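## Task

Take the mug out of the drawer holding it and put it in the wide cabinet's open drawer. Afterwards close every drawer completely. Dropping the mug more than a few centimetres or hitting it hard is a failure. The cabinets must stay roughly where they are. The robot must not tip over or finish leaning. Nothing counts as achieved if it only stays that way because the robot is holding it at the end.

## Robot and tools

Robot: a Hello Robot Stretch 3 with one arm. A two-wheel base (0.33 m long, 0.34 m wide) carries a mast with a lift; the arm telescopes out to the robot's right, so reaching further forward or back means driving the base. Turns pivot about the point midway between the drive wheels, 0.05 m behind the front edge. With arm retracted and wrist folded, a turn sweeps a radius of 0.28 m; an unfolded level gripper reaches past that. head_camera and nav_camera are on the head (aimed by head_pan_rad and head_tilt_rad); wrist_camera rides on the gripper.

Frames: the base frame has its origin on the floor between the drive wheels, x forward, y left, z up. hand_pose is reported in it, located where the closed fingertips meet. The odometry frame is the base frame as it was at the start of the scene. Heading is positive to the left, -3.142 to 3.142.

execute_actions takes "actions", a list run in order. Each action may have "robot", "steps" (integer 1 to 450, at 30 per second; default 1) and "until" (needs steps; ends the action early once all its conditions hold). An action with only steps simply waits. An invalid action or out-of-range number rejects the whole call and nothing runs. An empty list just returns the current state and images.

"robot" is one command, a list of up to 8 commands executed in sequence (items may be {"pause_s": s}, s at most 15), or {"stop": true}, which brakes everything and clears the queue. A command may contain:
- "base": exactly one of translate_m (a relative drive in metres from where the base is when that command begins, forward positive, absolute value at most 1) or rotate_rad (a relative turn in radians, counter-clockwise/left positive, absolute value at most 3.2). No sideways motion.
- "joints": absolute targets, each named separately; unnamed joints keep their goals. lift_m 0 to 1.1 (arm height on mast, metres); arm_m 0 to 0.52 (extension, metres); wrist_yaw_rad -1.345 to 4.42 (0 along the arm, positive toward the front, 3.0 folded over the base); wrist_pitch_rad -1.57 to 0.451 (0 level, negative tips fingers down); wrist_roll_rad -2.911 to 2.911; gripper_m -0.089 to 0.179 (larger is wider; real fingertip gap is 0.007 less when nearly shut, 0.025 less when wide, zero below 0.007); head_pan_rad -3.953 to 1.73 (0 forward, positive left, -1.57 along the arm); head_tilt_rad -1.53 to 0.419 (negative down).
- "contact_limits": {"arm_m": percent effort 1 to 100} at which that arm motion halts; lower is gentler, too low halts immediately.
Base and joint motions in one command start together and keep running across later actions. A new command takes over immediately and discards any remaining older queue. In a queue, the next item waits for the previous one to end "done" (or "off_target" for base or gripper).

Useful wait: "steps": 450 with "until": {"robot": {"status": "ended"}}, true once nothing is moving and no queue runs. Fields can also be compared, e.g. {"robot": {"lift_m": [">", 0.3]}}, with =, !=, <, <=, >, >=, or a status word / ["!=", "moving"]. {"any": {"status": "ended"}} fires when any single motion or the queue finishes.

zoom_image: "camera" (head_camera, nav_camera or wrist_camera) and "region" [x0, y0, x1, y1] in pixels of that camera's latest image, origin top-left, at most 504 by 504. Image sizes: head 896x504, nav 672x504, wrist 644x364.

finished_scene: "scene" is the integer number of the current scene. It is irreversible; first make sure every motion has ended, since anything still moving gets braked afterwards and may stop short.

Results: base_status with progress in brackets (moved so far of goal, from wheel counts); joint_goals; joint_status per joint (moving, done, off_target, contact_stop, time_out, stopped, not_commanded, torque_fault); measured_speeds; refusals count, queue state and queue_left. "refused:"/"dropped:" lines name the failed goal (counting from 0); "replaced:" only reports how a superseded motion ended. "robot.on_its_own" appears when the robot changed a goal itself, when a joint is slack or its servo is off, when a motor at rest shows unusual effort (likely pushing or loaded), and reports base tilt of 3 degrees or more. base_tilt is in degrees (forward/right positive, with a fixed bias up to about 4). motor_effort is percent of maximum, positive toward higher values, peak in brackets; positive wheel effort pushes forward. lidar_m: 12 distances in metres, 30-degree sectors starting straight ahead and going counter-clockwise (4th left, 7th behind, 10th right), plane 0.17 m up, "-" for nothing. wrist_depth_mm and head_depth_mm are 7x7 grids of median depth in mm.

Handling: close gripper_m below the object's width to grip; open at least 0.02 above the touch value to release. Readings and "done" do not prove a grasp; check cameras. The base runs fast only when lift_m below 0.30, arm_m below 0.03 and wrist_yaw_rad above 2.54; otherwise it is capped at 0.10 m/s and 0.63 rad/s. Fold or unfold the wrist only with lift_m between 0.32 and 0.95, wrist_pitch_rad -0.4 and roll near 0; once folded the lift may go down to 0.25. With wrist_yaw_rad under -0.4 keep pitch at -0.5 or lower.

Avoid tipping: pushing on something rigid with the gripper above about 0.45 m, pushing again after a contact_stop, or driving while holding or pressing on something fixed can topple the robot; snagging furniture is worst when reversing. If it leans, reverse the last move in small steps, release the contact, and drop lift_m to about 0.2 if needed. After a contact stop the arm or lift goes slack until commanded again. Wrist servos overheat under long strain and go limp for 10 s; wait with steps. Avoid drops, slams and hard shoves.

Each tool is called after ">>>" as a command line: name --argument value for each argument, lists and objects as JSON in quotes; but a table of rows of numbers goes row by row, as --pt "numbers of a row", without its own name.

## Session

>>> execute_actions --actions '[]'

Scene clock: 0.00 s.
robot.base_odometry: x=+0.000 y=+0.000 heading=+0.000 (m, m, rad; robot's odometry frame)
robot.turned_by_wheels: +0.000 (rad since the last result)
robot.turned_by_imu: +0.000 (rad since the last result)
robot.base_tilt: forward=+0.2 right=-1.6 (deg)
robot.lidar_m: 0.95 1.77 1.73 1.82 2.12 2.07 1.64 2.98 2.61 2.31 1.75 0.91
robot.head_depth_mm: 1684 1699 1682 1669 1628 1185 1184 / 1773 1793 1796 1783 1732 1254 1256 / 1861 1919 1909 1921 1898 1349 1330 / 1923 2058 2061 2043 2063 2065 2033 / 1922 2247 2228 2214 2247 2220 2193 / 1911 2320 2305 2275 2248 2242 2241 / 1904 2073 2021 1999 2006 2002 2000
robot.base_status: not_commanded
robot.joint_positions: lift_m=+0.601 arm_m=+0.000 wrist_yaw_rad=+2.816 wrist_pitch_rad=-0.366 wrist_roll_rad=-0.016 gripper_m=+0.037 head_pan_rad=-0.011 head_tilt_rad=-0.002
robot.joint_goals: lift_m=+0.601 arm_m=+0.000 wrist_yaw_rad=+2.816 wrist_pitch_rad=-0.366 wrist_roll_rad=-0.016 gripper_m=+0.037 head_pan_rad=-0.011 head_tilt_rad=-0.002
robot.joint_status: lift_m=not_commanded arm_m=not_commanded wrist_yaw_rad=not_commanded wrist_pitch_rad=not_commanded wrist_roll_rad=not_commanded gripper_m=not_commanded head_pan_rad=not_commanded head_tilt_rad=not_commanded
robot.measured_speeds: translate_m=+0.000 rotate_rad=+0.000 lift_m=+0.000 arm_m=+0.000 wrist_yaw_rad=+0.000 wrist_pitch_rad=+0.000 wrist_roll_rad=+0.000 head_pan_rad=+0.000 head_tilt_rad=+0.000
robot: refusals=0 queue=idle queue_left=0
robot.motor_effort: left_wheel=+0 right_wheel=+0 lift_m=+22 arm_m=+0 wrist_yaw_rad=+0 wrist_pitch_rad=+4 wrist_roll_rad=+0 gripper_m=+0 head_pan_rad=+1 head_tilt_rad=+2 (%)
robot.hand_pose: x=+0.0525 y=+0.0733 z=+0.6254 quat_wxyz=(+0.240, +0.701, +0.016, +0.671) (m; robot's base frame)
robot.wrist_depth_mm: - - - - - - - / - - - - - - - / - - - - - - - / - - - - - - - / - - - - - - - / 932 982 - 956 - - - / 803 - 804 827 842 895 867
pictures: head_camera (sideways: a quarter turn clockwise sets it upright), nav_camera (sideways: a quarter turn counterclockwise sets it upright), wrist_camera
camera_calibration (this result's frames):
head_camera: T_world_to_cam=[[0.0142825, 0.0413484, -0.999043, 1.31875], [-0.0483037, 0.998007, 0.0406149, -0.0532811], [0.998731, 0.0476774, 0.0162513, -0.0721347], [0, 0, 0, 1]] pos_world=[0.0506345, 0.00208611, 1.32082]
nav_camera: T_world_to_cam=[[0.0324159, -0.0503434, 0.998206, -1.25661], [-0.0124563, -0.998673, -0.0499625, 0.11221], [0.999397, -0.0108144, -0.033, -0.00778199], [0, 0, 0, 1]] pos_world=[0.0499092, 0.0487145, 1.25971]
wrist_camera: T_world_to_cam=[[0.943451, -0.325368, 0.0635223, -0.0754788], [-0.100059, -0.46216, -0.881133, 0.630734], [0.31605, 0.824951, -0.468582, 0.385694], [0, 0, 0, 1]] pos_world=[0.0124225, -0.0512363, 0.741285]
Images, in order (width x height): head_camera 896x504, nav_camera 672x504, wrist_camera 644x364.

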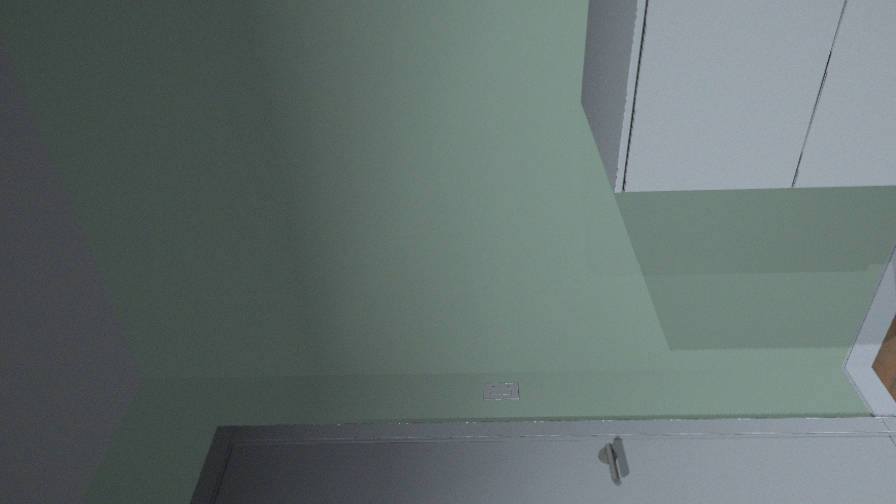

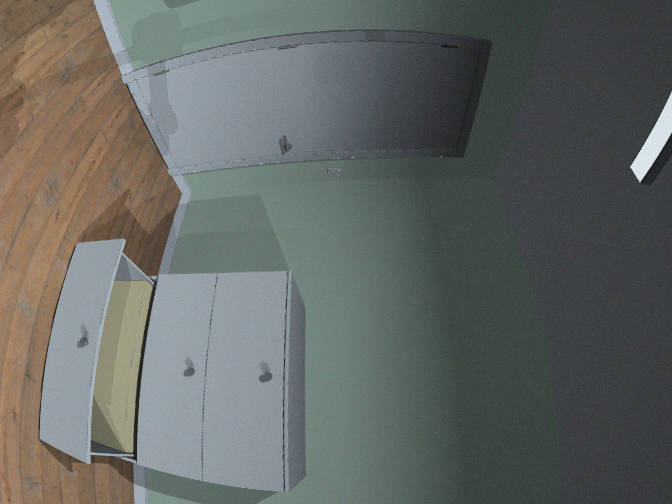

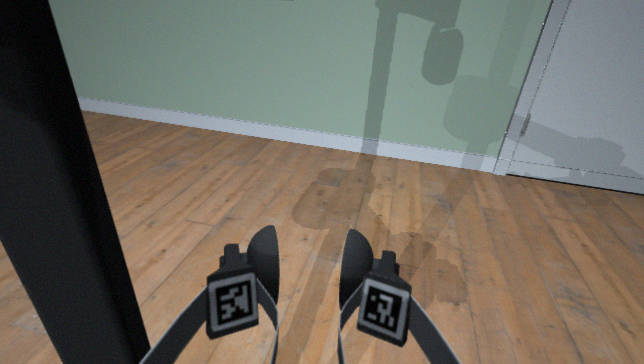

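>>> execute_actions --actions '[{"robot":{"joints":{"head_pan_rad":-1.8,"head_tilt_rad":-0.4}},"steps":100,"until":{"robot":{"status":"ended"}}}]'

>>> execute_actions --actions '[{"robot":{"joints":{"head_pan_rad":-3.3,"head_tilt_rad":-0.4}},"steps":100,"until":{"robot":{"status":"ended"}}}]'

Scene clock: 5.60 s.
robot.base_odometry: x=+0.000 y=+0.000 heading=+0.000 (m, m, rad; robot's odometry frame)
robot.turned_by_wheels: +0.000 (rad since the last result)
robot.turned_by_imu: -0.001 (rad since the last result)
robot.base_tilt: forward=+0.2 right=-1.6 (deg)
robot.lidar_m: 0.95 1.77 1.73 1.83 2.12 2.06 1.64 2.97 2.61 2.31 1.74 0.91
robot.head_depth_mm: 2588 2725 2891 3028 2414 1826 1478 / 2679 2818 2991 3179 2409 1851 1468 / 2799 2924 3054 2819 2458 1882 1477 / 2880 3032 3121 2691 2513 1862 1492 / 2981 3110 3318 3379 2485 1875 1498 / 2697 2779 2844 2992 2500 1869 1513 / 2350 2414 2505 2533 2475 1904 1526
robot.base_status: not_commanded
robot.joint_positions: lift_m=+0.601 arm_m=+0.000 wrist_yaw_rad=+2.816 wrist_pitch_rad=-0.366 wrist_roll_rad=-0.016 gripper_m=+0.037 head_pan_rad=-1.793 head_tilt_rad=-0.395
robot.joint_goals: lift_m=+0.601 arm_m=+0.000 wrist_yaw_rad=+2.816 wrist_pitch_rad=-0.366 wrist_roll_rad=-0.016 gripper_m=+0.037 head_pan_rad=-1.800 head_tilt_rad=-0.400
robot.joint_status: lift_m=not_commanded arm_m=not_commanded wrist_yaw_rad=not_commanded wrist_pitch_rad=not_commanded wrist_roll_rad=not_commanded gripper_m=not_commanded head_pan_rad=done head_tilt_rad=done
robot.measured_speeds: translate_m=+0.000 rotate_rad=+0.000 lift_m=+0.000 arm_m=+0.000 wrist_yaw_rad=+0.000 wrist_pitch_rad=+0.000 wrist_roll_rad=+0.000 head_pan_rad=+0.000 head_tilt_rad=+0.000
robot: refusals=0 queue=done queue_left=0
robot.motor_effort: left_wheel=+1(1) right_wheel=+0(0) lift_m=+22(22) arm_m=+0(0) wrist_yaw_rad=-1(1) wrist_pitch_rad=+4(4) wrist_roll_rad=+0(0) gripper_m=-1(0) head_pan_rad=-2(36) head_tilt_rad=-1(18) (%)
robot.hand_pose: x=+0.0525 y=+0.0733 z=+0.6254 quat_wxyz=(+0.240, +0.701, +0.016, +0.671) (m; robot's base frame)
robot.wrist_depth_mm: - - - - - - - / - - - - - - - / - - - - - - - / - - - - - - - / - - - - - - - / 892 958 - 986 - - - / 784 - 803 822 841 874 867
pictures: head_camera (sideways: a quarter turn clockwise sets it upright), nav_camera (sideways: a quarter turn counterclockwise sets it upright), wrist_camera
camera_calibration (this result's frames):
head_camera: T_world_to_cam=[[0.121951, 0.351856, -0.928076, 1.2252], [0.981526, -0.18164, 0.0601104, -0.084918], [-0.147426, -0.918261, -0.367507, 0.434377], [0, 0, 0, 1]] pos_world=[-0.0020269, -0.0476466, 1.30182]
nav_camera: T_world_to_cam=[[-0.139683, -0.391832, 0.909371, -1.13941], [-0.969668, 0.240159, -0.0454639, 0.112167], [-0.20058, -0.888139, -0.413493, 0.494782], [0, 0, 0, 1]] pos_world=[0.0488521, -0.0339616, 1.24584]
wrist_camera: T_world_to_cam=[[0.943451, -0.325368, 0.0635223, -0.0754787], [-0.100059, -0.46216, -0.881133, 0.630734], [0.31605, 0.824951, -0.468582, 0.385694], [0, 0, 0, 1]] pos_world=[0.0124225, -0.0512362, 0.741285]
Images, in order (width x height): head_camera 896x504, nav_camera 672x504, wrist_camera 644x364.

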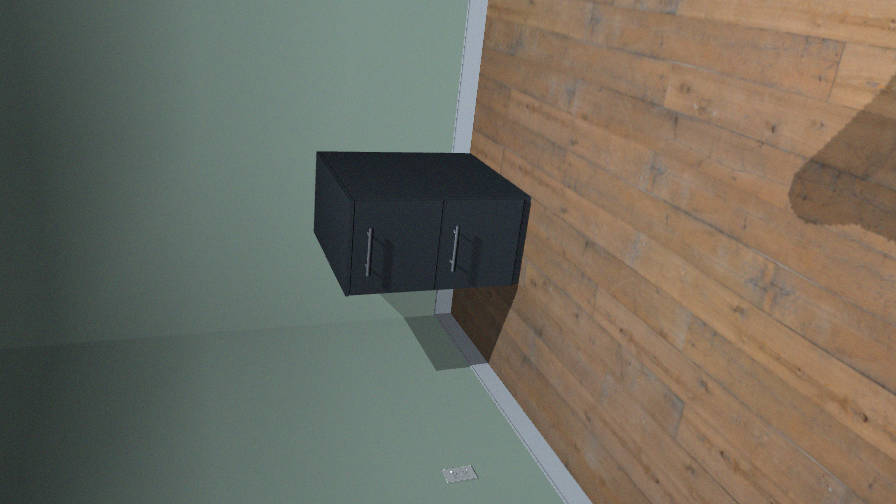

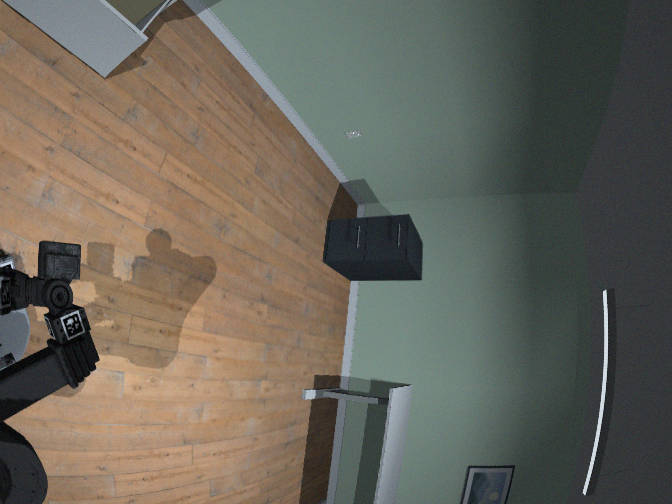

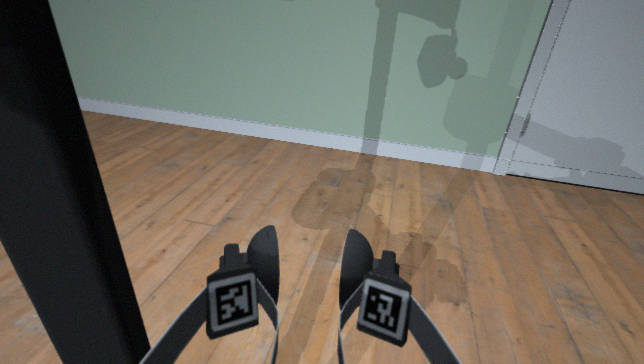

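Scene clock: 6.90 s.
robot.base_odometry: x=+0.000 y=+0.000 heading=+0.000 (m, m, rad; robot's odometry frame)
robot.turned_by_wheels: +0.000 (rad since the last result)
robot.turned_by_imu: +0.000 (rad since the last result)
robot.base_tilt: forward=+0.2 right=-1.6 (deg)
robot.lidar_m: 0.95 1.77 1.73 1.83 2.12 2.07 1.64 2.99 2.61 2.30 1.74 0.91
robot.head_depth_mm: 1751 1874 1990 2105 2211 1822 1473 / 1852 1944 2071 2201 2308 1828 1480 / 1942 2035 2169 2061 2103 1862 1494 / 2008 2122 2313 1831 1898 1861 1494 / 2124 2240 2431 1995 1808 1867 1495 / 2218 2385 2558 2818 2180 1887 1496 / 2328 2560 2708 2995 2553 1919 1522
robot.base_status: not_commanded
robot.joint_positions: lift_m=+0.601 arm_m=+0.000 wrist_yaw_rad=+2.816 wrist_pitch_rad=-0.366 wrist_roll_rad=-0.016 gripper_m=+0.037 head_pan_rad=-3.293 head_tilt_rad=-0.395
robot.joint_goals: lift_m=+0.601 arm_m=+0.000 wrist_yaw_rad=+2.816 wrist_pitch_rad=-0.366 wrist_roll_rad=-0.016 gripper_m=+0.037 head_pan_rad=-3.300 head_tilt_rad=-0.400
robot.joint_status: lift_m=not_commanded arm_m=not_commanded wrist_yaw_rad=not_commanded wrist_pitch_rad=not_commanded wrist_roll_rad=not_commanded gripper_m=not_commanded head_pan_rad=done head_tilt_rad=done
robot.measured_speeds: translate_m=+0.000 rotate_rad=+0.000 lift_m=+0.000 arm_m=+0.000 wrist_yaw_rad=+0.000 wrist_pitch_rad=+0.000 wrist_roll_rad=+0.000 head_pan_rad=+0.000 head_tilt_rad=+0.000
robot: refusals=0 queue=done queue_left=0
robot.motor_effort: left_wheel=+0(1) right_wheel=+0(1) lift_m=+22(22) arm_m=+0(0) wrist_yaw_rad=-1(1) wrist_pitch_rad=+4(4) wrist_roll_rad=+0(0) gripper_m=+0(1) head_pan_rad=-2(35) head_tilt_rad=-1(0) (%)
robot.hand_pose: x=+0.0525 y=+0.0733 z=+0.6254 quat_wxyz=(+0.240, +0.701, +0.016, +0.671) (m; robot's base frame)
robot.wrist_depth_mm: - - - - - - - / - - - - - - - / - - - - - - - / - - - - - - - / - - - - - - - / 927 976 - - - - - / 787 - 798 836 830 884 914
pictures: head_camera (sideways: a quarter turn clockwise sets it upright), nav_camera (sideways: a quarter turn counterclockwise sets it upright), wrist_camera
camera_calibration (this result's frames):
head_camera: T_world_to_cam=[[0.359732, -0.0967788, -0.928023, 1.22368], [-0.11177, -0.991914, 0.060116, -0.0782561], [-0.926337, 0.0820996, -0.36764, 0.439301], [0, 0, 0, 1]] pos_world=[-0.0420021, 0.0047365, 1.30181]
nav_camera: T_world_to_cam=[[-0.400859, 0.111638, 0.909312, -1.13774], [0.170979, 0.984225, -0.045461, 0.105205], [-0.900043, 0.13725, -0.413623, 0.499218], [0, 0, 0, 1]] pos_world=[-0.0247447, -0.0450484, 1.24584]
wrist_camera: T_world_to_cam=[[0.943451, -0.325368, 0.0635224, -0.0754789], [-0.100059, -0.46216, -0.881133, 0.630734], [0.31605, 0.824951, -0.468582, 0.385694], [0, 0, 0, 1]] pos_world=[0.0124225, -0.0512363, 0.741285]
Images, in order (width x height): head_camera 896x504, nav_camera 672x504, wrist_camera 644x364.

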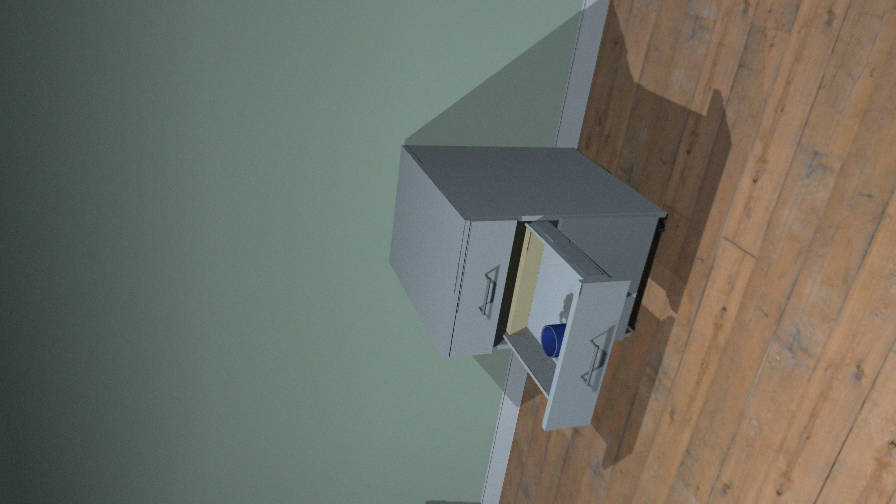

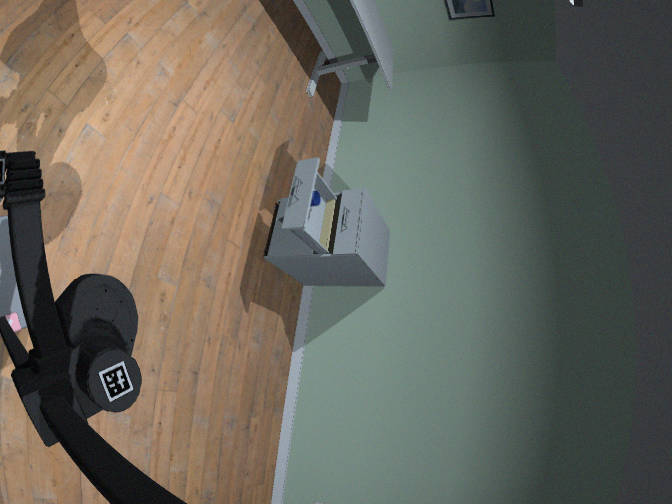

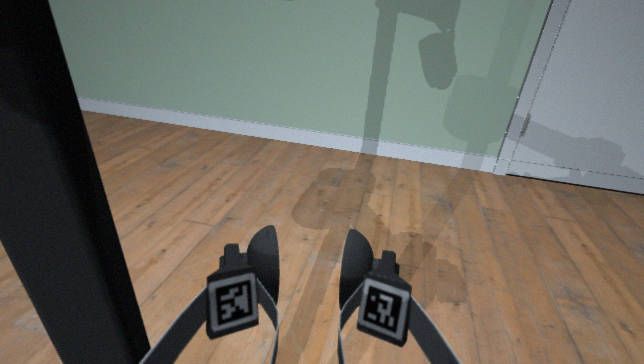

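>>> execute_actions --actions '[]'

Scene clock: 24.40 s.
robot.base_odometry: x=+0.000 y=+0.000 heading=+0.000 (m, m, rad; robot's odometry frame)
robot.turned_by_wheels: +0.000 (rad since the last result)
robot.turned_by_imu: -0.001 (rad since the last result)
robot.base_tilt: forward=+0.2 right=-1.6 (deg)
robot.lidar_m: 0.95 1.77 1.73 1.82 2.11 2.06 1.64 2.97 2.61 2.31 1.74 0.91
robot.head_depth_mm: 1762 1869 1961 2096 2210 1815 1467 / 1827 1949 2067 2189 2316 1837 1478 / 1932 2038 2173 2087 2097 1845 1486 / 2016 2149 2318 1849 1901 1850 1500 / 2089 2225 2411 1982 1814 1870 1507 / 2224 2385 2581 2791 2190 1873 1498 / 2345 2510 2743 2944 2531 1894 1517
robot.base_status: not_commanded
robot.joint_positions: lift_m=+0.601 arm_m=+0.000 wrist_yaw_rad=+2.816 wrist_pitch_rad=-0.366 wrist_roll_rad=-0.016 gripper_m=+0.037 head_pan_rad=-3.293 head_tilt_rad=-0.395
robot.joint_goals: lift_m=+0.601 arm_m=+0.000 wrist_yaw_rad=+2.816 wrist_pitch_rad=-0.366 wrist_roll_rad=-0.016 gripper_m=+0.037 head_pan_rad=-3.300 head_tilt_rad=-0.400
robot.joint_status: lift_m=not_commanded arm_m=not_commanded wrist_yaw_rad=not_commanded wrist_pitch_rad=not_commanded wrist_roll_rad=not_commanded gripper_m=not_commanded head_pan_rad=done head_tilt_rad=done
robot.measured_speeds: translate_m=+0.000 rotate_rad=+0.000 lift_m=+0.000 arm_m=+0.000 wrist_yaw_rad=+0.000 wrist_pitch_rad=+0.000 wrist_roll_rad=+0.000 head_pan_rad=+0.000 head_tilt_rad=+0.000
robot: refusals=0 queue=done queue_left=0
robot.motor_effort: left_wheel=+0(1) right_wheel=+0(0) lift_m=+23(22) arm_m=+0(1) wrist_yaw_rad=+0(1) wrist_pitch_rad=+4(4) wrist_roll_rad=+0(0) gripper_m=-1(0) head_pan_rad=-3(1) head_tilt_rad=-1(1) (%)
robot.hand_pose: x=+0.0525 y=+0.0733 z=+0.6254 quat_wxyz=(+0.240, +0.701, +0.016, +0.671) (m; robot's base frame)
robot.wrist_depth_mm: - - - - - - - / - - - - - - - / - - - - - - - / - - - - - - - / - - - - - - - / 933 956 - 989 - - - / 781 - 799 846 847 877 888
pictures: head_camera (sideways: a quarter turn clockwise sets it upright), nav_camera (sideways: a quarter turn counterclockwise sets it upright), wrist_camera
camera_calibration (this result's frames):
head_camera: T_world_to_cam=[[0.359728, -0.0967925, -0.928023, 1.22368], [-0.111808, -0.99191, 0.060116, -0.0782559], [-0.926334, 0.0821347, -0.36764, 0.439301], [0, 0, 0, 1]] pos_world=[-0.0420019, 0.00473832, 1.30181]
nav_camera: T_world_to_cam=[[-0.400855, 0.111653, 0.909312, -1.13774], [0.171017, 0.984219, -0.045461, 0.105205], [-0.900038, 0.137284, -0.413623, 0.499218], [0, 0, 0, 1]] pos_world=[-0.0247464, -0.0450472, 1.24584]
wrist_camera: T_world_to_cam=[[0.943451, -0.325368, 0.0635223, -0.0754787], [-0.100059, -0.46216, -0.881133, 0.630734], [0.31605, 0.824951, -0.468582, 0.385694], [0, 0, 0, 1]] pos_world=[0.0124225, -0.0512362, 0.741285]
Images, in order (width x height): head_camera 896x504, nav_camera 672x504, wrist_camera 644x364.

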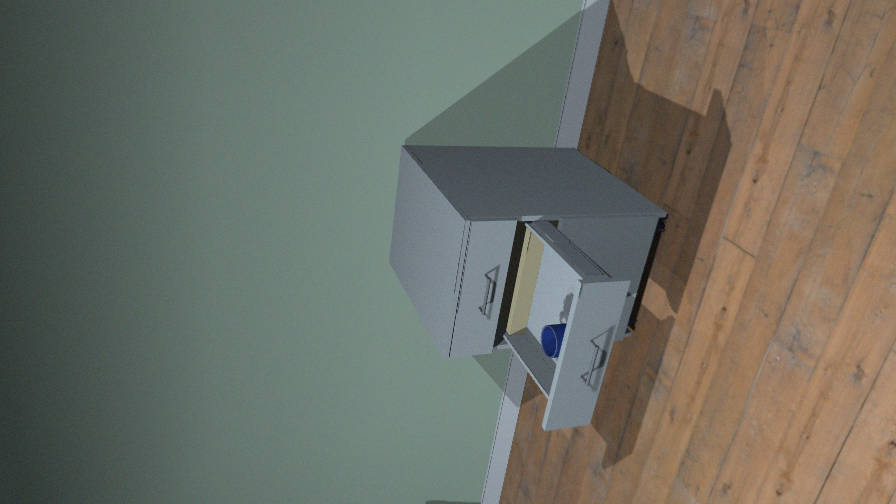

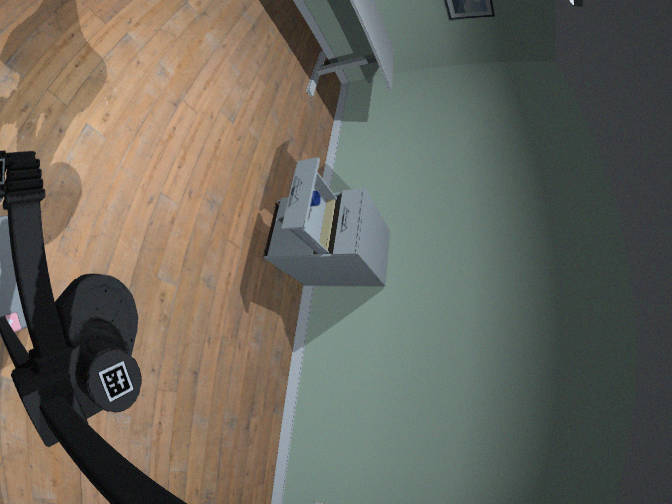

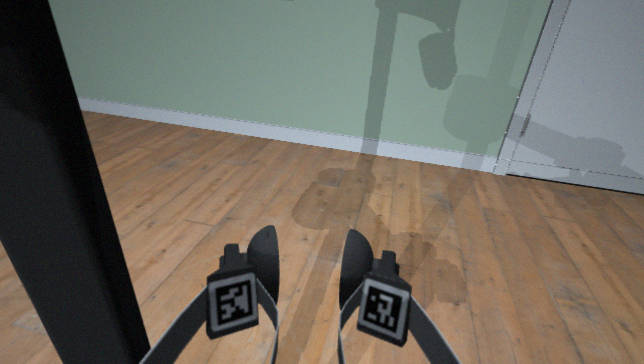

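>>> execute_actions --actions '[{"robot":{"base":{"rotate_rad":0.30},"joints":{"lift_m":0.285,"wrist_pitch_rad":-0.4,"head_pan_rad":-1.6,"head_tilt_rad":-0.9}},"steps":200,"until":{"robot":{"lift_m":["<",0.296],"base_status":["!=","moving"]}}},{"robot":{"base":{"translate_m":-1.0}},"steps":200,"until":{"robot":{"translate_m":["<",-0.5]}}},{"robot":{"base":{"translate_m":-0.725}},"steps":250,"until":{"robot":{"base_status":["!=","moving"]}}},{"robot":{"base":{"rotate_rad":-2.42}},"steps":250,"until":{"robot":{"base_status":["!=","moving"]}}},{"robot":{"joints":{"lift_m":0.74}},"steps":250,"until":{"robot":{"status":"ended"}}}]'

Scene clock: 52.97 s.
robot.base_odometry: x=-1.174 y=-0.363 heading=-2.120 (m, m, rad; robot's odometry frame)
robot.turned_by_wheels: -2.120 (rad since the last result)
robot.turned_by_imu: -2.146 (rad since the last result)
robot.base_tilt: forward=+0.1 right=-1.6 (deg)
robot.lidar_m: 1.71 1.73 2.15 2.50 2.17 2.75 2.67 1.76 0.71 0.69 1.33 1.77
robot.head_depth_mm: 1150 1312 1061 1553 1378 831 1102 / 1145 1204 980 983 1001 826 1104 / 1147 1228 986 957 999 832 - / 1152 1232 996 994 1014 - 1129 / 1158 1271 1063 1095 1410 1228 1148 / 1159 1327 1566 1718 1481 1303 1161 / 1155 1330 1562 1727 1491 1315 1173
robot.base_status: done (rotate_rad -2.4199 of -2.4200)
robot.joint_positions: lift_m=+0.739 arm_m=+0.000 wrist_yaw_rad=+2.816 wrist_pitch_rad=-0.413 wrist_roll_rad=-0.016 gripper_m=+0.037 head_pan_rad=-1.607 head_tilt_rad=-0.889
robot.joint_goals: lift_m=+0.740 arm_m=+0.000 wrist_yaw_rad=+2.816 wrist_pitch_rad=-0.400 wrist_roll_rad=-0.016 gripper_m=+0.037 head_pan_rad=-1.600 head_tilt_rad=-0.900
robot.joint_status: lift_m=done arm_m=not_commanded wrist_yaw_rad=not_commanded wrist_pitch_rad=done wrist_roll_rad=not_commanded gripper_m=not_commanded head_pan_rad=done head_tilt_rad=done
robot.measured_speeds: translate_m=+0.000 rotate_rad=+0.000 lift_m=+0.000 arm_m=+0.000 wrist_yaw_rad=+0.000 wrist_pitch_rad=+0.000 wrist_roll_rad=+0.000 head_pan_rad=+0.000 head_tilt_rad=+0.000
robot: refusals=0 queue=done queue_left=0
robot.motor_effort: left_wheel=+2(10) right_wheel=-2(7) lift_m=+30(32) arm_m=-1(1) wrist_yaw_rad=+0(0) wrist_pitch_rad=+4(3) wrist_roll_rad=+0(0) gripper_m=+2(0) head_pan_rad=+2(38) head_tilt_rad=-2(23) (%)
robot.hand_pose: x=+0.0507 y=+0.0679 z=+0.7532 quat_wxyz=(+0.255, +0.701, +0.033, +0.665) (m; robot's base frame)
robot.wrist_depth_mm: - - - - - - - / - - - - - - - / - - - - - - - / - - - - - - - / - - - - - - - / - - - - - - - / 975 - 904 980 980 997 -
pictures: head_camera (sideways: a quarter turn clockwise sets it upright), nav_camera (sideways: a quarter turn counterclockwise sets it upright), wrist_camera
camera_calibration (this result's frames):
head_camera: T_world_to_cam=[[0.0688915, 0.764143, -0.641357, 0.851731], [0.996999, -0.0299831, 0.0713695, -0.0996273], [0.0353066, -0.644349, -0.763916, 0.948971], [0, 0, 0, 1]] pos_world=[0.00714633, -0.0423631, 1.27831]
nav_camera: T_world_to_cam=[[-0.0784155, -0.792708, 0.604537, -0.742431], [-0.996682, 0.0755977, -0.0301528, 0.0923739], [-0.0217993, -0.604896, -0.796006, 0.991284], [0, 0, 0, 1]] pos_world=[0.0554586, 0.00410986, 1.24068]
wrist_camera: T_world_to_cam=[[0.944405, -0.322542, 0.0637639, -0.0840728], [-0.11327, -0.501248, -0.857858, 0.726413], [0.308657, 0.802943, -0.509915, 0.483593], [0, 0, 0, 1]] pos_world=[0.0124155, -0.051302, 0.875111]
Images, in order (width x height): head_camera 896x504, nav_camera 672x504, wrist_camera 644x364.

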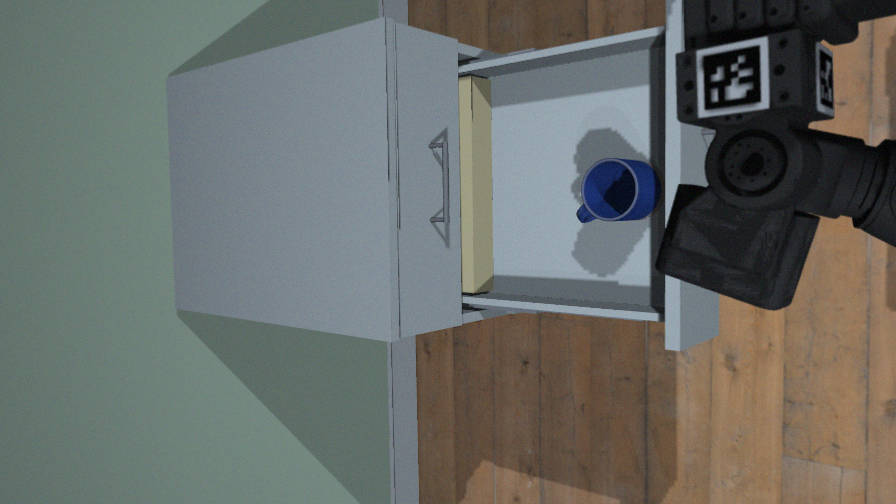

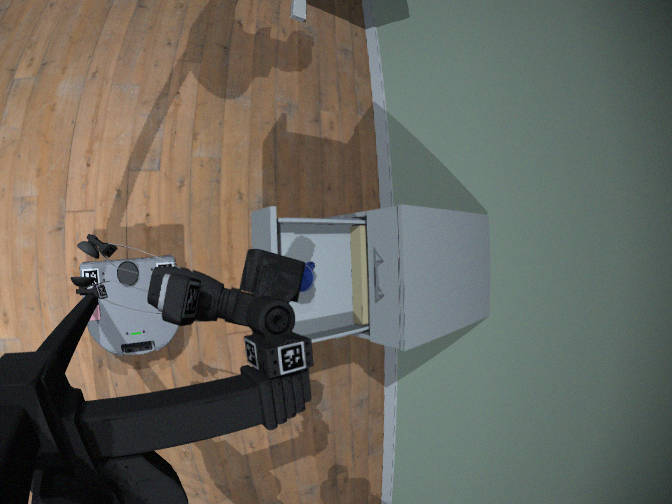

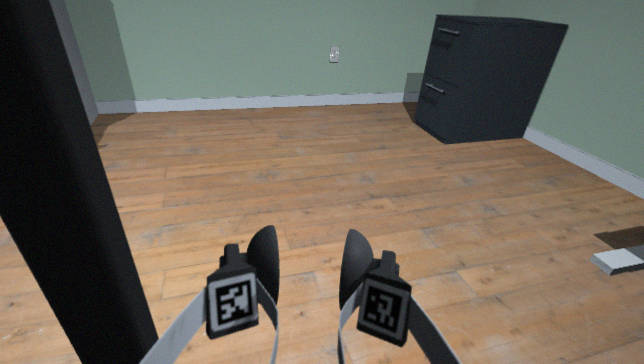

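>>> execute_actions --actions '[{"robot":{"joints":{"wrist_yaw_rad":0.45,"arm_m":0.318,"gripper_m":0.14,"lift_m":0.72}},"steps":60,"until":{"robot":{"wrist_yaw_rad":["<",2.3]}}},{"robot":{"joints":{"wrist_pitch_rad":-1.57,"wrist_roll_rad":0}},"steps":250,"until":{"robot":{"status":"ended"}}}]'

Scene clock: 81.50 s.
robot.base_odometry: x=-1.174 y=-0.363 heading=-2.120 (m, m, rad; robot's odometry frame)
robot.turned_by_wheels: +0.000 (rad since the last result)
robot.turned_by_imu: -0.001 (rad since the last result)
robot.base_tilt: forward=+0.2 right=-1.6 (deg)
robot.lidar_m: 1.72 1.72 2.15 2.50 2.18 2.75 2.67 1.76 0.71 0.69 1.33 1.77
robot.head_depth_mm: 1141 1314 1241 1654 - - 1125 / 1148 1206 1042 1070 985 926 1133 / 1150 1217 1045 - 1003 853 1142 / 1146 1233 1002 1082 1010 943 1154 / 1157 1275 1062 1095 1415 1225 1150 / 1156 1329 1559 1712 1474 1302 1151 / 1157 1324 1573 1728 1493 1307 1158
robot.base_status: done (rotate_rad -2.4199 of -2.4200)
robot.joint_positions: lift_m=+0.721 arm_m=+0.318 wrist_yaw_rad=+0.451 wrist_pitch_rad=-1.558 wrist_roll_rad=-0.003 gripper_m=+0.140 head_pan_rad=-1.607 head_tilt_rad=-0.889
robot.joint_goals: lift_m=+0.720 arm_m=+0.318 wrist_yaw_rad=+0.450 wrist_pitch_rad=-1.570 wrist_roll_rad=+0.000 gripper_m=+0.140 head_pan_rad=-1.600 head_tilt_rad=-0.900
robot.joint_status: lift_m=done arm_m=done wrist_yaw_rad=done wrist_pitch_rad=done wrist_roll_rad=done gripper_m=done head_pan_rad=done head_tilt_rad=done
robot.measured_speeds: translate_m=+0.000 rotate_rad=+0.000 lift_m=+0.000 arm_m=+0.000 wrist_yaw_rad=+0.000 wrist_pitch_rad=+0.000 wrist_roll_rad=+0.000 head_pan_rad=+0.000 head_tilt_rad=+0.000
robot: refusals=0 queue=done queue_left=0
robot.motor_effort: left_wheel=+2(2) right_wheel=-2(1) lift_m=+12(30) arm_m=+2(1) wrist_yaw_rad=-1(1) wrist_pitch_rad=-2(5) wrist_roll_rad=+2(3) gripper_m=+0(99) head_pan_rad=+4(3) head_tilt_rad=-3(3) (%)
robot.hand_pose: x=-0.0307 y=-0.4441 z=+0.6027 quat_wxyz=(+0.602, +0.597, -0.378, -0.371) (m; robot's base frame)
robot.wrist_depth_mm: 699 729 347 349 354 353 307 / 749 731 352 358 356 361 338 / 749 727 361 360 368 367 359 / 759 313 368 364 376 369 805 / 787 273 327 374 377 361 814 / 795 - 272 334 389 824 839 / 821 812 - 281 335 880 844
pictures: head_camera (sideways: a quarter turn clockwise sets it upright), nav_camera (sideways: a quarter turn counterclockwise sets it upright), wrist_camera
camera_calibration (this result's frames):
head_camera: T_world_to_cam=[[0.0688916, 0.764143, -0.641357, 0.851731], [0.996999, -0.0299833, 0.0713695, -0.0996273], [0.0353065, -0.644349, -0.763916, 0.948971], [0, 0, 0, 1]] pos_world=[0.00714632, -0.0423631, 1.27831]
nav_camera: T_world_to_cam=[[-0.0784156, -0.792708, 0.604537, -0.742431], [-0.996682, 0.0755978, -0.0301528, 0.0923738], [-0.0217993, -0.604896, -0.796006, 0.991284], [0, 0, 0, 1]] pos_world=[0.0554586, 0.00410986, 1.24068]
wrist_camera: T_world_to_cam=[[-0.879826, -0.474352, 0.0299387, -0.265769], [-0.468722, 0.876374, 0.11076, 0.348599], [-0.0787769, 0.0834168, -0.993396, 0.803086], [0, 0, 0, 1]] pos_world=[-0.00716933, -0.498562, 0.767129]
Images, in order (width x height): head_camera 896x504, nav_camera 672x504, wrist_camera 644x364.

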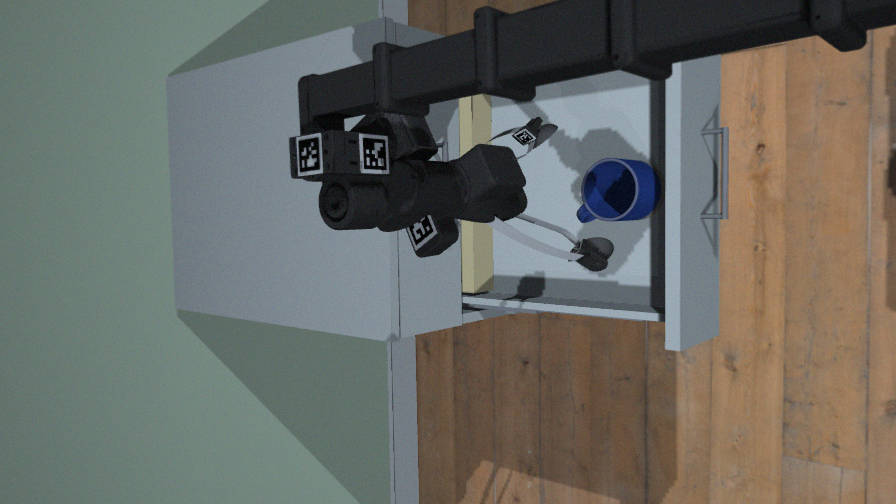

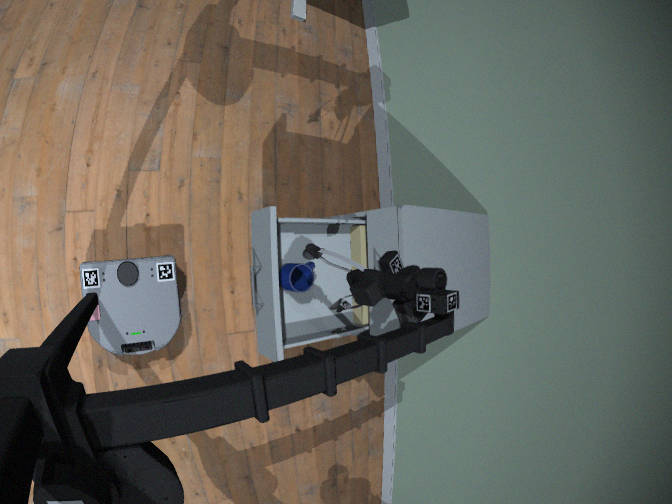

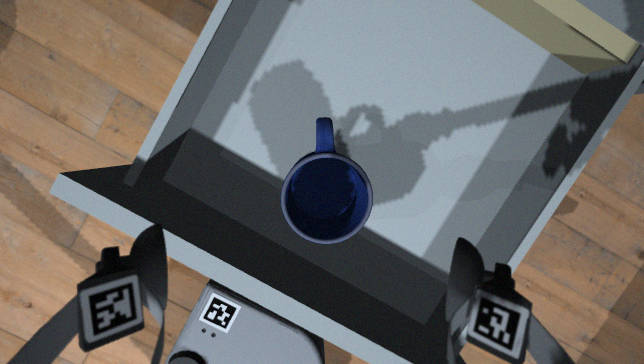

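>>> execute_actions --actions '[{"robot":{"base":{"translate_m":-0.007},"joints":{"arm_m":0.335,"lift_m":0.635}},"steps":250,"until":{"robot":{"status":"ended"}}}]'

Scene clock: 91.43 s.
robot.base_odometry: x=-1.171 y=-0.357 heading=-2.120 (m, m, rad; robot's odometry frame)
robot.turned_by_wheels: +0.000 (rad since the last result)
robot.turned_by_imu: -0.001 (rad since the last result)
robot.base_tilt: forward=+0.1 right=-1.6 (deg)
robot.lidar_m: 1.72 1.73 2.16 2.50 2.17 2.74 2.66 1.76 0.71 0.69 1.33 1.78
robot.head_depth_mm: 1143 1317 1430 1573 1441 - - / 1148 1199 977 - 983 930 1131 / 1148 1213 991 - 967 856 1136 / 1152 1228 996 993 1014 937 1144 / 1155 1268 1038 1087 1420 1222 1157 / 1157 1324 1554 1709 1483 1296 1155 / 1155 1329 1563 1736 1493 1310 1162
robot.base_status: done (translate_m -0.0070 of -0.0070)
robot.joint_positions: lift_m=+0.636 arm_m=+0.335 wrist_yaw_rad=+0.451 wrist_pitch_rad=-1.558 wrist_roll_rad=-0.003 gripper_m=+0.140 head_pan_rad=-1.607 head_tilt_rad=-0.889
robot.joint_goals: lift_m=+0.635 arm_m=+0.335 wrist_yaw_rad=+0.450 wrist_pitch_rad=-1.570 wrist_roll_rad=+0.000 gripper_m=+0.140 head_pan_rad=-1.600 head_tilt_rad=-0.900
robot.joint_status: lift_m=done arm_m=done wrist_yaw_rad=done wrist_pitch_rad=done wrist_roll_rad=done gripper_m=done head_pan_rad=done head_tilt_rad=done
robot.measured_speeds: translate_m=+0.000 rotate_rad=+0.000 lift_m=+0.000 arm_m=+0.000 wrist_yaw_rad=+0.000 wrist_pitch_rad=+0.000 wrist_roll_rad=+0.000 head_pan_rad=+0.000 head_tilt_rad=+0.000
robot: refusals=0 queue=done queue_left=0
robot.motor_effort: left_wheel=+1(3) right_wheel=-2(5) lift_m=+12(12) arm_m=+2(2) wrist_yaw_rad=-2(1) wrist_pitch_rad=-2(2) wrist_roll_rad=+2(2) gripper_m=-1(0) head_pan_rad=+5(3) head_tilt_rad=-2(3) (%)
robot.hand_pose: x=-0.0307 y=-0.4610 z=+0.5178 quat_wxyz=(+0.602, +0.597, -0.378, -0.371) (m; robot's base frame)
robot.wrist_depth_mm: 624 234 265 269 271 273 269 / 654 242 270 274 276 278 282 / 658 271 274 276 282 279 284 / 234 281 279 276 286 288 271 / 218 273 288 276 289 293 254 / 182 - 262 236 297 276 262 / 699 186 214 275 305 289 747
pictures: head_camera (sideways: a quarter turn clockwise sets it upright), nav_camera (sideways: a quarter turn counterclockwise sets it upright), wrist_camera
camera_calibration (this result's frames):
head_camera: T_world_to_cam=[[0.0688915, 0.764143, -0.641357, 0.851731], [0.996999, -0.0299831, 0.0713695, -0.0996273], [0.0353066, -0.644349, -0.763916, 0.948971], [0, 0, 0, 1]] pos_world=[0.00714633, -0.0423631, 1.27831]
nav_camera: T_world_to_cam=[[-0.0784155, -0.792708, 0.604537, -0.742431], [-0.996682, 0.0755977, -0.0301528, 0.0923739], [-0.0217993, -0.604896, -0.796006, 0.991284], [0, 0, 0, 1]] pos_world=[0.0554586, 0.00410986, 1.24068]
wrist_camera: T_world_to_cam=[[-0.879817, -0.47437, 0.0299093, -0.271277], [-0.468689, 0.876306, 0.111442, 0.372357], [-0.0790743, 0.0840302, -0.993321, 0.720303], [0, 0, 0, 1]] pos_world=[-0.00719694, -0.515511, 0.682109]
Images, in order (width x height): head_camera 896x504, nav_camera 672x504, wrist_camera 644x364.

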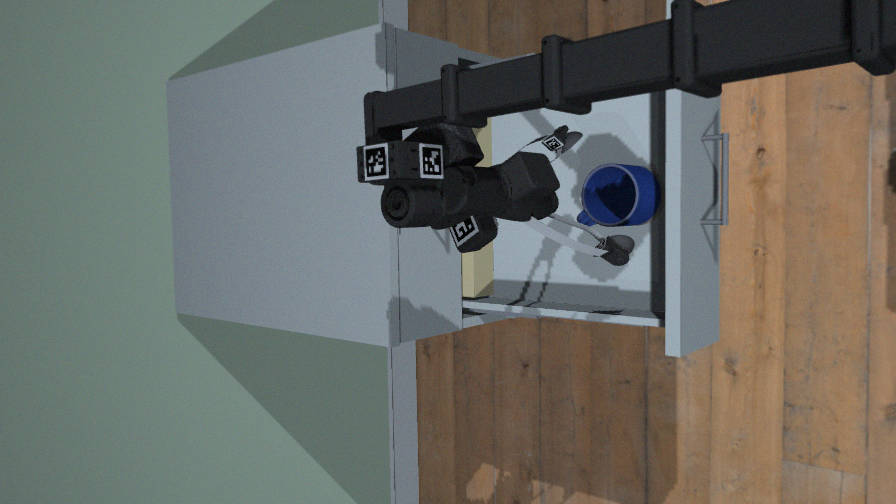

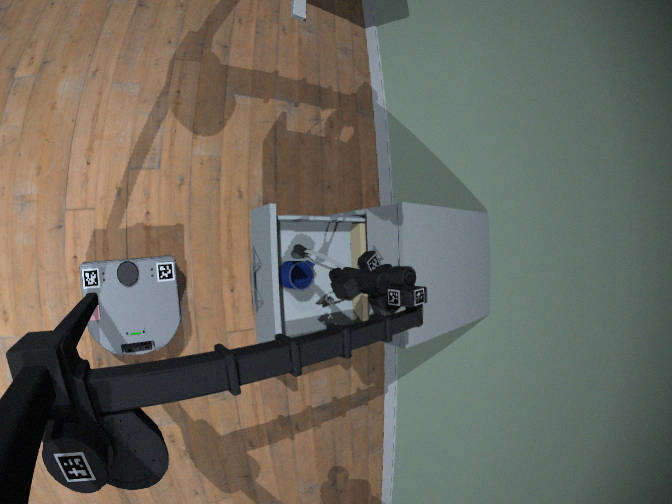

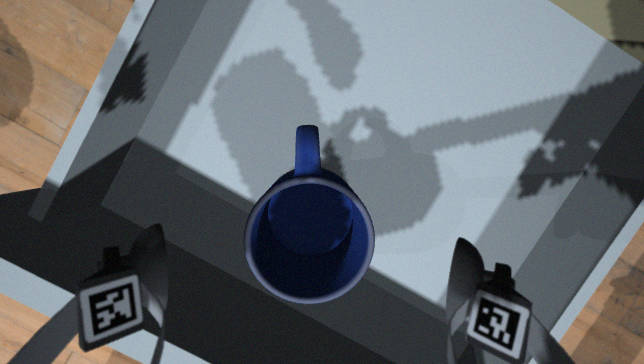

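>>> execute_actions --actions '[{"robot":[{"joints":{"lift_m":0.568}},{"joints":{"gripper_m":0.04}}],"steps":250,"until":{"robot":{"status":"ended"}}}]'

Scene clock: 99.90 s.
robot.base_odometry: x=-1.171 y=-0.357 heading=-2.120 (m, m, rad; robot's odometry frame)
robot.turned_by_wheels: +0.000 (rad since the last result)
robot.turned_by_imu: -0.001 (rad since the last result)
robot.base_tilt: forward=+0.1 right=-1.6 (deg)
robot.lidar_m: 1.72 1.73 2.16 2.50 2.17 2.74 2.66 1.76 0.71 0.69 1.33 1.78
robot.head_depth_mm: 1136 1311 1437 1559 1402 880 - / 1146 1206 978 928 1002 841 1138 / 1150 1214 989 907 947 850 1136 / 1148 1231 1000 978 1015 936 1143 / 1153 1272 1033 1088 1408 1233 1147 / 1159 1323 1570 1715 1473 1294 1156 / 1156 1331 1560 1732 1488 1316 1165
robot.base_status: done (translate_m -0.0070 of -0.0070)
robot.joint_positions: lift_m=+0.568 arm_m=+0.335 wrist_yaw_rad=+0.451 wrist_pitch_rad=-1.558 wrist_roll_rad=-0.003 gripper_m=+0.041 head_pan_rad=-1.607 head_tilt_rad=-0.889
robot.joint_goals: lift_m=+0.568 arm_m=+0.335 wrist_yaw_rad=+0.450 wrist_pitch_rad=-1.570 wrist_roll_rad=+0.000 gripper_m=+0.040 head_pan_rad=-1.600 head_tilt_rad=-0.900
robot.joint_status: lift_m=done arm_m=done wrist_yaw_rad=done wrist_pitch_rad=done wrist_roll_rad=done gripper_m=done head_pan_rad=done head_tilt_rad=done
robot.measured_speeds: translate_m=+0.000 rotate_rad=+0.000 lift_m=+0.000 arm_m=+0.000 wrist_yaw_rad=+0.000 wrist_pitch_rad=+0.000 wrist_roll_rad=+0.000 head_pan_rad=+0.000 head_tilt_rad=+0.000
robot: refusals=0 queue=done queue_left=0
robot.motor_effort: left_wheel=+2(3) right_wheel=-1(2) lift_m=+13(13) arm_m=+2(2) wrist_yaw_rad=-2(1) wrist_pitch_rad=-2(2) wrist_roll_rad=+2(2) gripper_m=-22(100) head_pan_rad=+1(4) head_tilt_rad=-3(3) (%)
robot.hand_pose: x=-0.0307 y=-0.4610 z=+0.4507 quat_wxyz=(+0.602, +0.597, -0.378, -0.371) (m; robot's base frame)
robot.wrist_depth_mm: 158 199 203 203 205 206 208 / 173 202 205 206 209 210 211 / 191 207 208 210 213 214 216 / 208 210 214 140 216 218 221 / 212 215 207 208 220 222 225 / 183 209 169 210 150 225 227 / 155 175 150 159 231 233 209
pictures: head_camera (sideways: a quarter turn clockwise sets it upright), nav_camera (sideways: a quarter turn counterclockwise sets it upright), wrist_camera
camera_calibration (this result's frames):
head_camera: T_world_to_cam=[[0.0688914, 0.764143, -0.641357, 0.851731], [0.996999, -0.029983, 0.0713695, -0.0996273], [0.0353067, -0.644349, -0.763916, 0.948971], [0, 0, 0, 1]] pos_world=[0.00714633, -0.0423631, 1.27831]
nav_camera: T_world_to_cam=[[-0.0784154, -0.792708, 0.604537, -0.742431], [-0.996682, 0.0755976, -0.0301528, 0.0923738], [-0.0217992, -0.604896, -0.796006, 0.991284], [0, 0, 0, 1]] pos_world=[0.0554586, 0.00410987, 1.24068]
wrist_camera: T_world_to_cam=[[-0.879818, -0.474369, 0.0299092, -0.26927], [-0.468688, 0.876306, 0.111442, 0.379832], [-0.0790744, 0.0840307, -0.993321, 0.653679], [0, 0, 0, 1]] pos_world=[-0.007197, -0.515512, 0.615037]
Images, in order (width x height): head_camera 896x504, nav_camera 672x504, wrist_camera 644x364.

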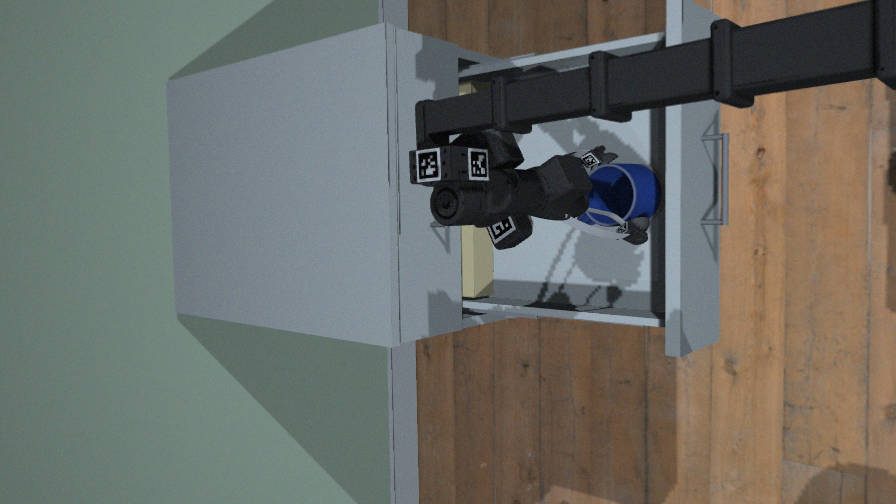

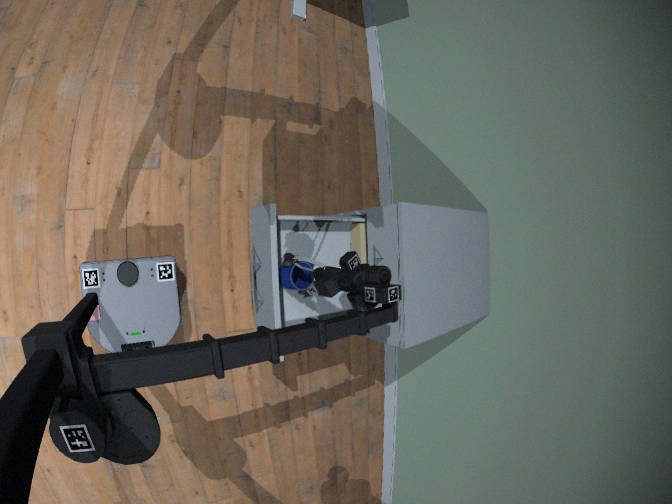

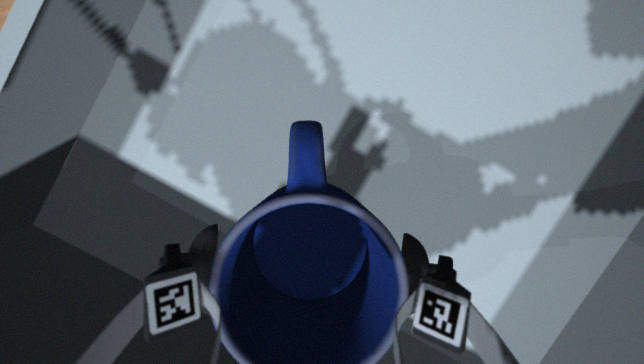

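>>> execute_actions --actions '[{"robot":{"joints":{"lift_m":0.59,"gripper_m":0.03}},"steps":250,"until":{"robot":{"status":"ended"}}}]'

Scene clock: 104.40 s.
robot.base_odometry: x=-1.171 y=-0.357 heading=-2.120 (m, m, rad; robot's odometry frame)
robot.turned_by_wheels: +0.000 (rad since the last result)
robot.turned_by_imu: -0.001 (rad since the last result)
robot.base_tilt: forward=+0.1 right=-1.5 (deg)
robot.lidar_m: 1.72 1.74 2.16 2.49 2.17 2.74 2.66 1.76 0.71 0.69 1.33 1.78
robot.head_depth_mm: 1147 1317 1440 1553 1430 1031 - / 1147 1200 980 923 999 928 1128 / 1140 1224 988 - 937 852 1140 / 1147 1226 995 980 1016 942 1144 / 1155 1276 1036 1086 1420 1221 1151 / 1152 1333 1568 1722 1482 1293 1152 / 1158 1336 1567 1740 1484 1307 1161
robot.base_status: done (translate_m -0.0070 of -0.0070)
robot.joint_positions: lift_m=+0.589 arm_m=+0.335 wrist_yaw_rad=+0.451 wrist_pitch_rad=-1.558 wrist_roll_rad=-0.003 gripper_m=+0.031 head_pan_rad=-1.607 head_tilt_rad=-0.889
robot.joint_goals: lift_m=+0.590 arm_m=+0.335 wrist_yaw_rad=+0.450 wrist_pitch_rad=-1.570 wrist_roll_rad=+0.000 gripper_m=+0.030 head_pan_rad=-1.600 head_tilt_rad=-0.900
robot.joint_status: lift_m=done arm_m=done wrist_yaw_rad=done wrist_pitch_rad=done wrist_roll_rad=done gripper_m=done head_pan_rad=done head_tilt_rad=done
robot.measured_speeds: translate_m=+0.000 rotate_rad=+0.000 lift_m=+0.000 arm_m=+0.000 wrist_yaw_rad=+0.000 wrist_pitch_rad=+0.000 wrist_roll_rad=+0.000 head_pan_rad=+0.000 head_tilt_rad=+0.000
robot: refusals=0 queue=done queue_left=0
robot.motor_effort: left_wheel=+2(2) right_wheel=-2(2) lift_m=+31(35) arm_m=+2(3) wrist_yaw_rad=-1(1) wrist_pitch_rad=-2(2) wrist_roll_rad=+2(2) gripper_m=-26(76) head_pan_rad=+3(4) head_tilt_rad=-3(3) (%)
robot.hand_pose: x=-0.0307 y=-0.4610 z=+0.4715 quat_wxyz=(+0.602, +0.597, -0.378, -0.371) (m; robot's base frame)
robot.wrist_depth_mm: 172 205 221 224 225 228 229 / 177 223 223 227 229 231 233 / 192 229 229 232 231 235 236 / 215 233 235 140 239 241 242 / 215 234 207 208 241 243 243 / 182 207 168 209 150 250 226 / 155 175 150 159 253 252 209
pictures: head_camera (sideways: a quarter turn clockwise sets it upright), nav_camera (sideways: a quarter turn counterclockwise sets it upright), wrist_camera
camera_calibration (this result's frames):
head_camera: T_world_to_cam=[[0.0688915, 0.764143, -0.641357, 0.851731], [0.996999, -0.0299831, 0.0713695, -0.0996273], [0.0353066, -0.644349, -0.763916, 0.948971], [0, 0, 0, 1]] pos_world=[0.00714633, -0.0423631, 1.27831]
nav_camera: T_world_to_cam=[[-0.0784155, -0.792708, 0.604537, -0.742431], [-0.996682, 0.0755977, -0.0301528, 0.0923739], [-0.0217993, -0.604896, -0.796006, 0.991284], [0, 0, 0, 1]] pos_world=[0.0554586, 0.00410986, 1.24068]
wrist_camera: T_world_to_cam=[[-0.879818, -0.474369, 0.0299092, -0.269895], [-0.468688, 0.876306, 0.111442, 0.377508], [-0.0790744, 0.0840307, -0.993321, 0.674403], [0, 0, 0, 1]] pos_world=[-0.00719699, -0.515513, 0.635901]
Images, in order (width x height): head_camera 896x504, nav_camera 672x504, wrist_camera 644x364.

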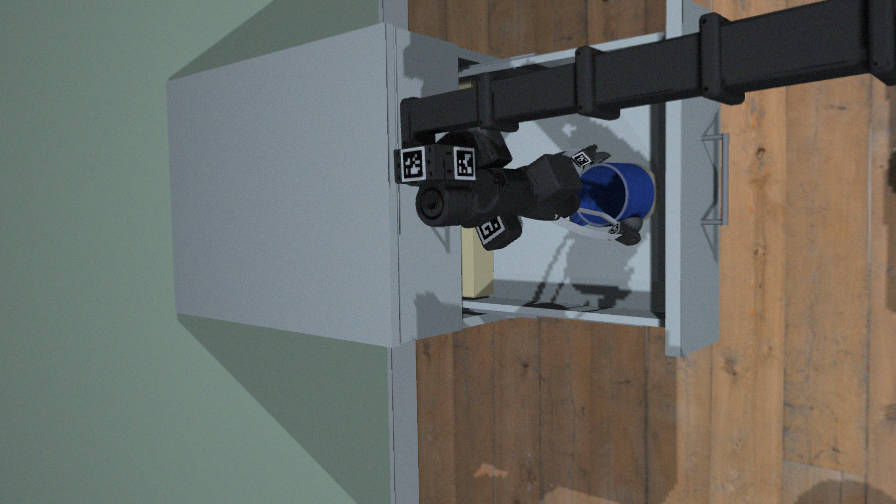

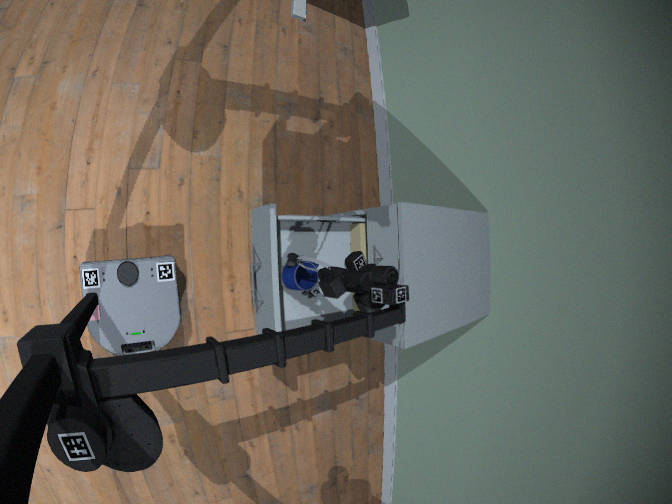

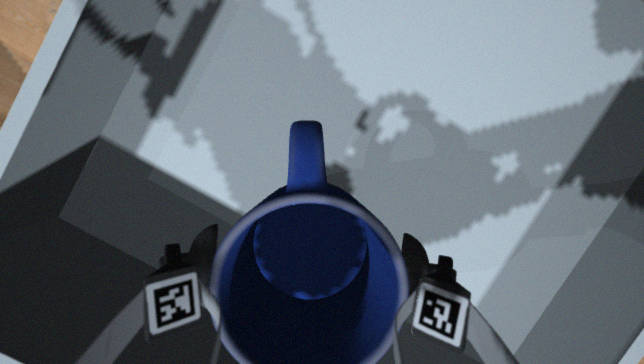

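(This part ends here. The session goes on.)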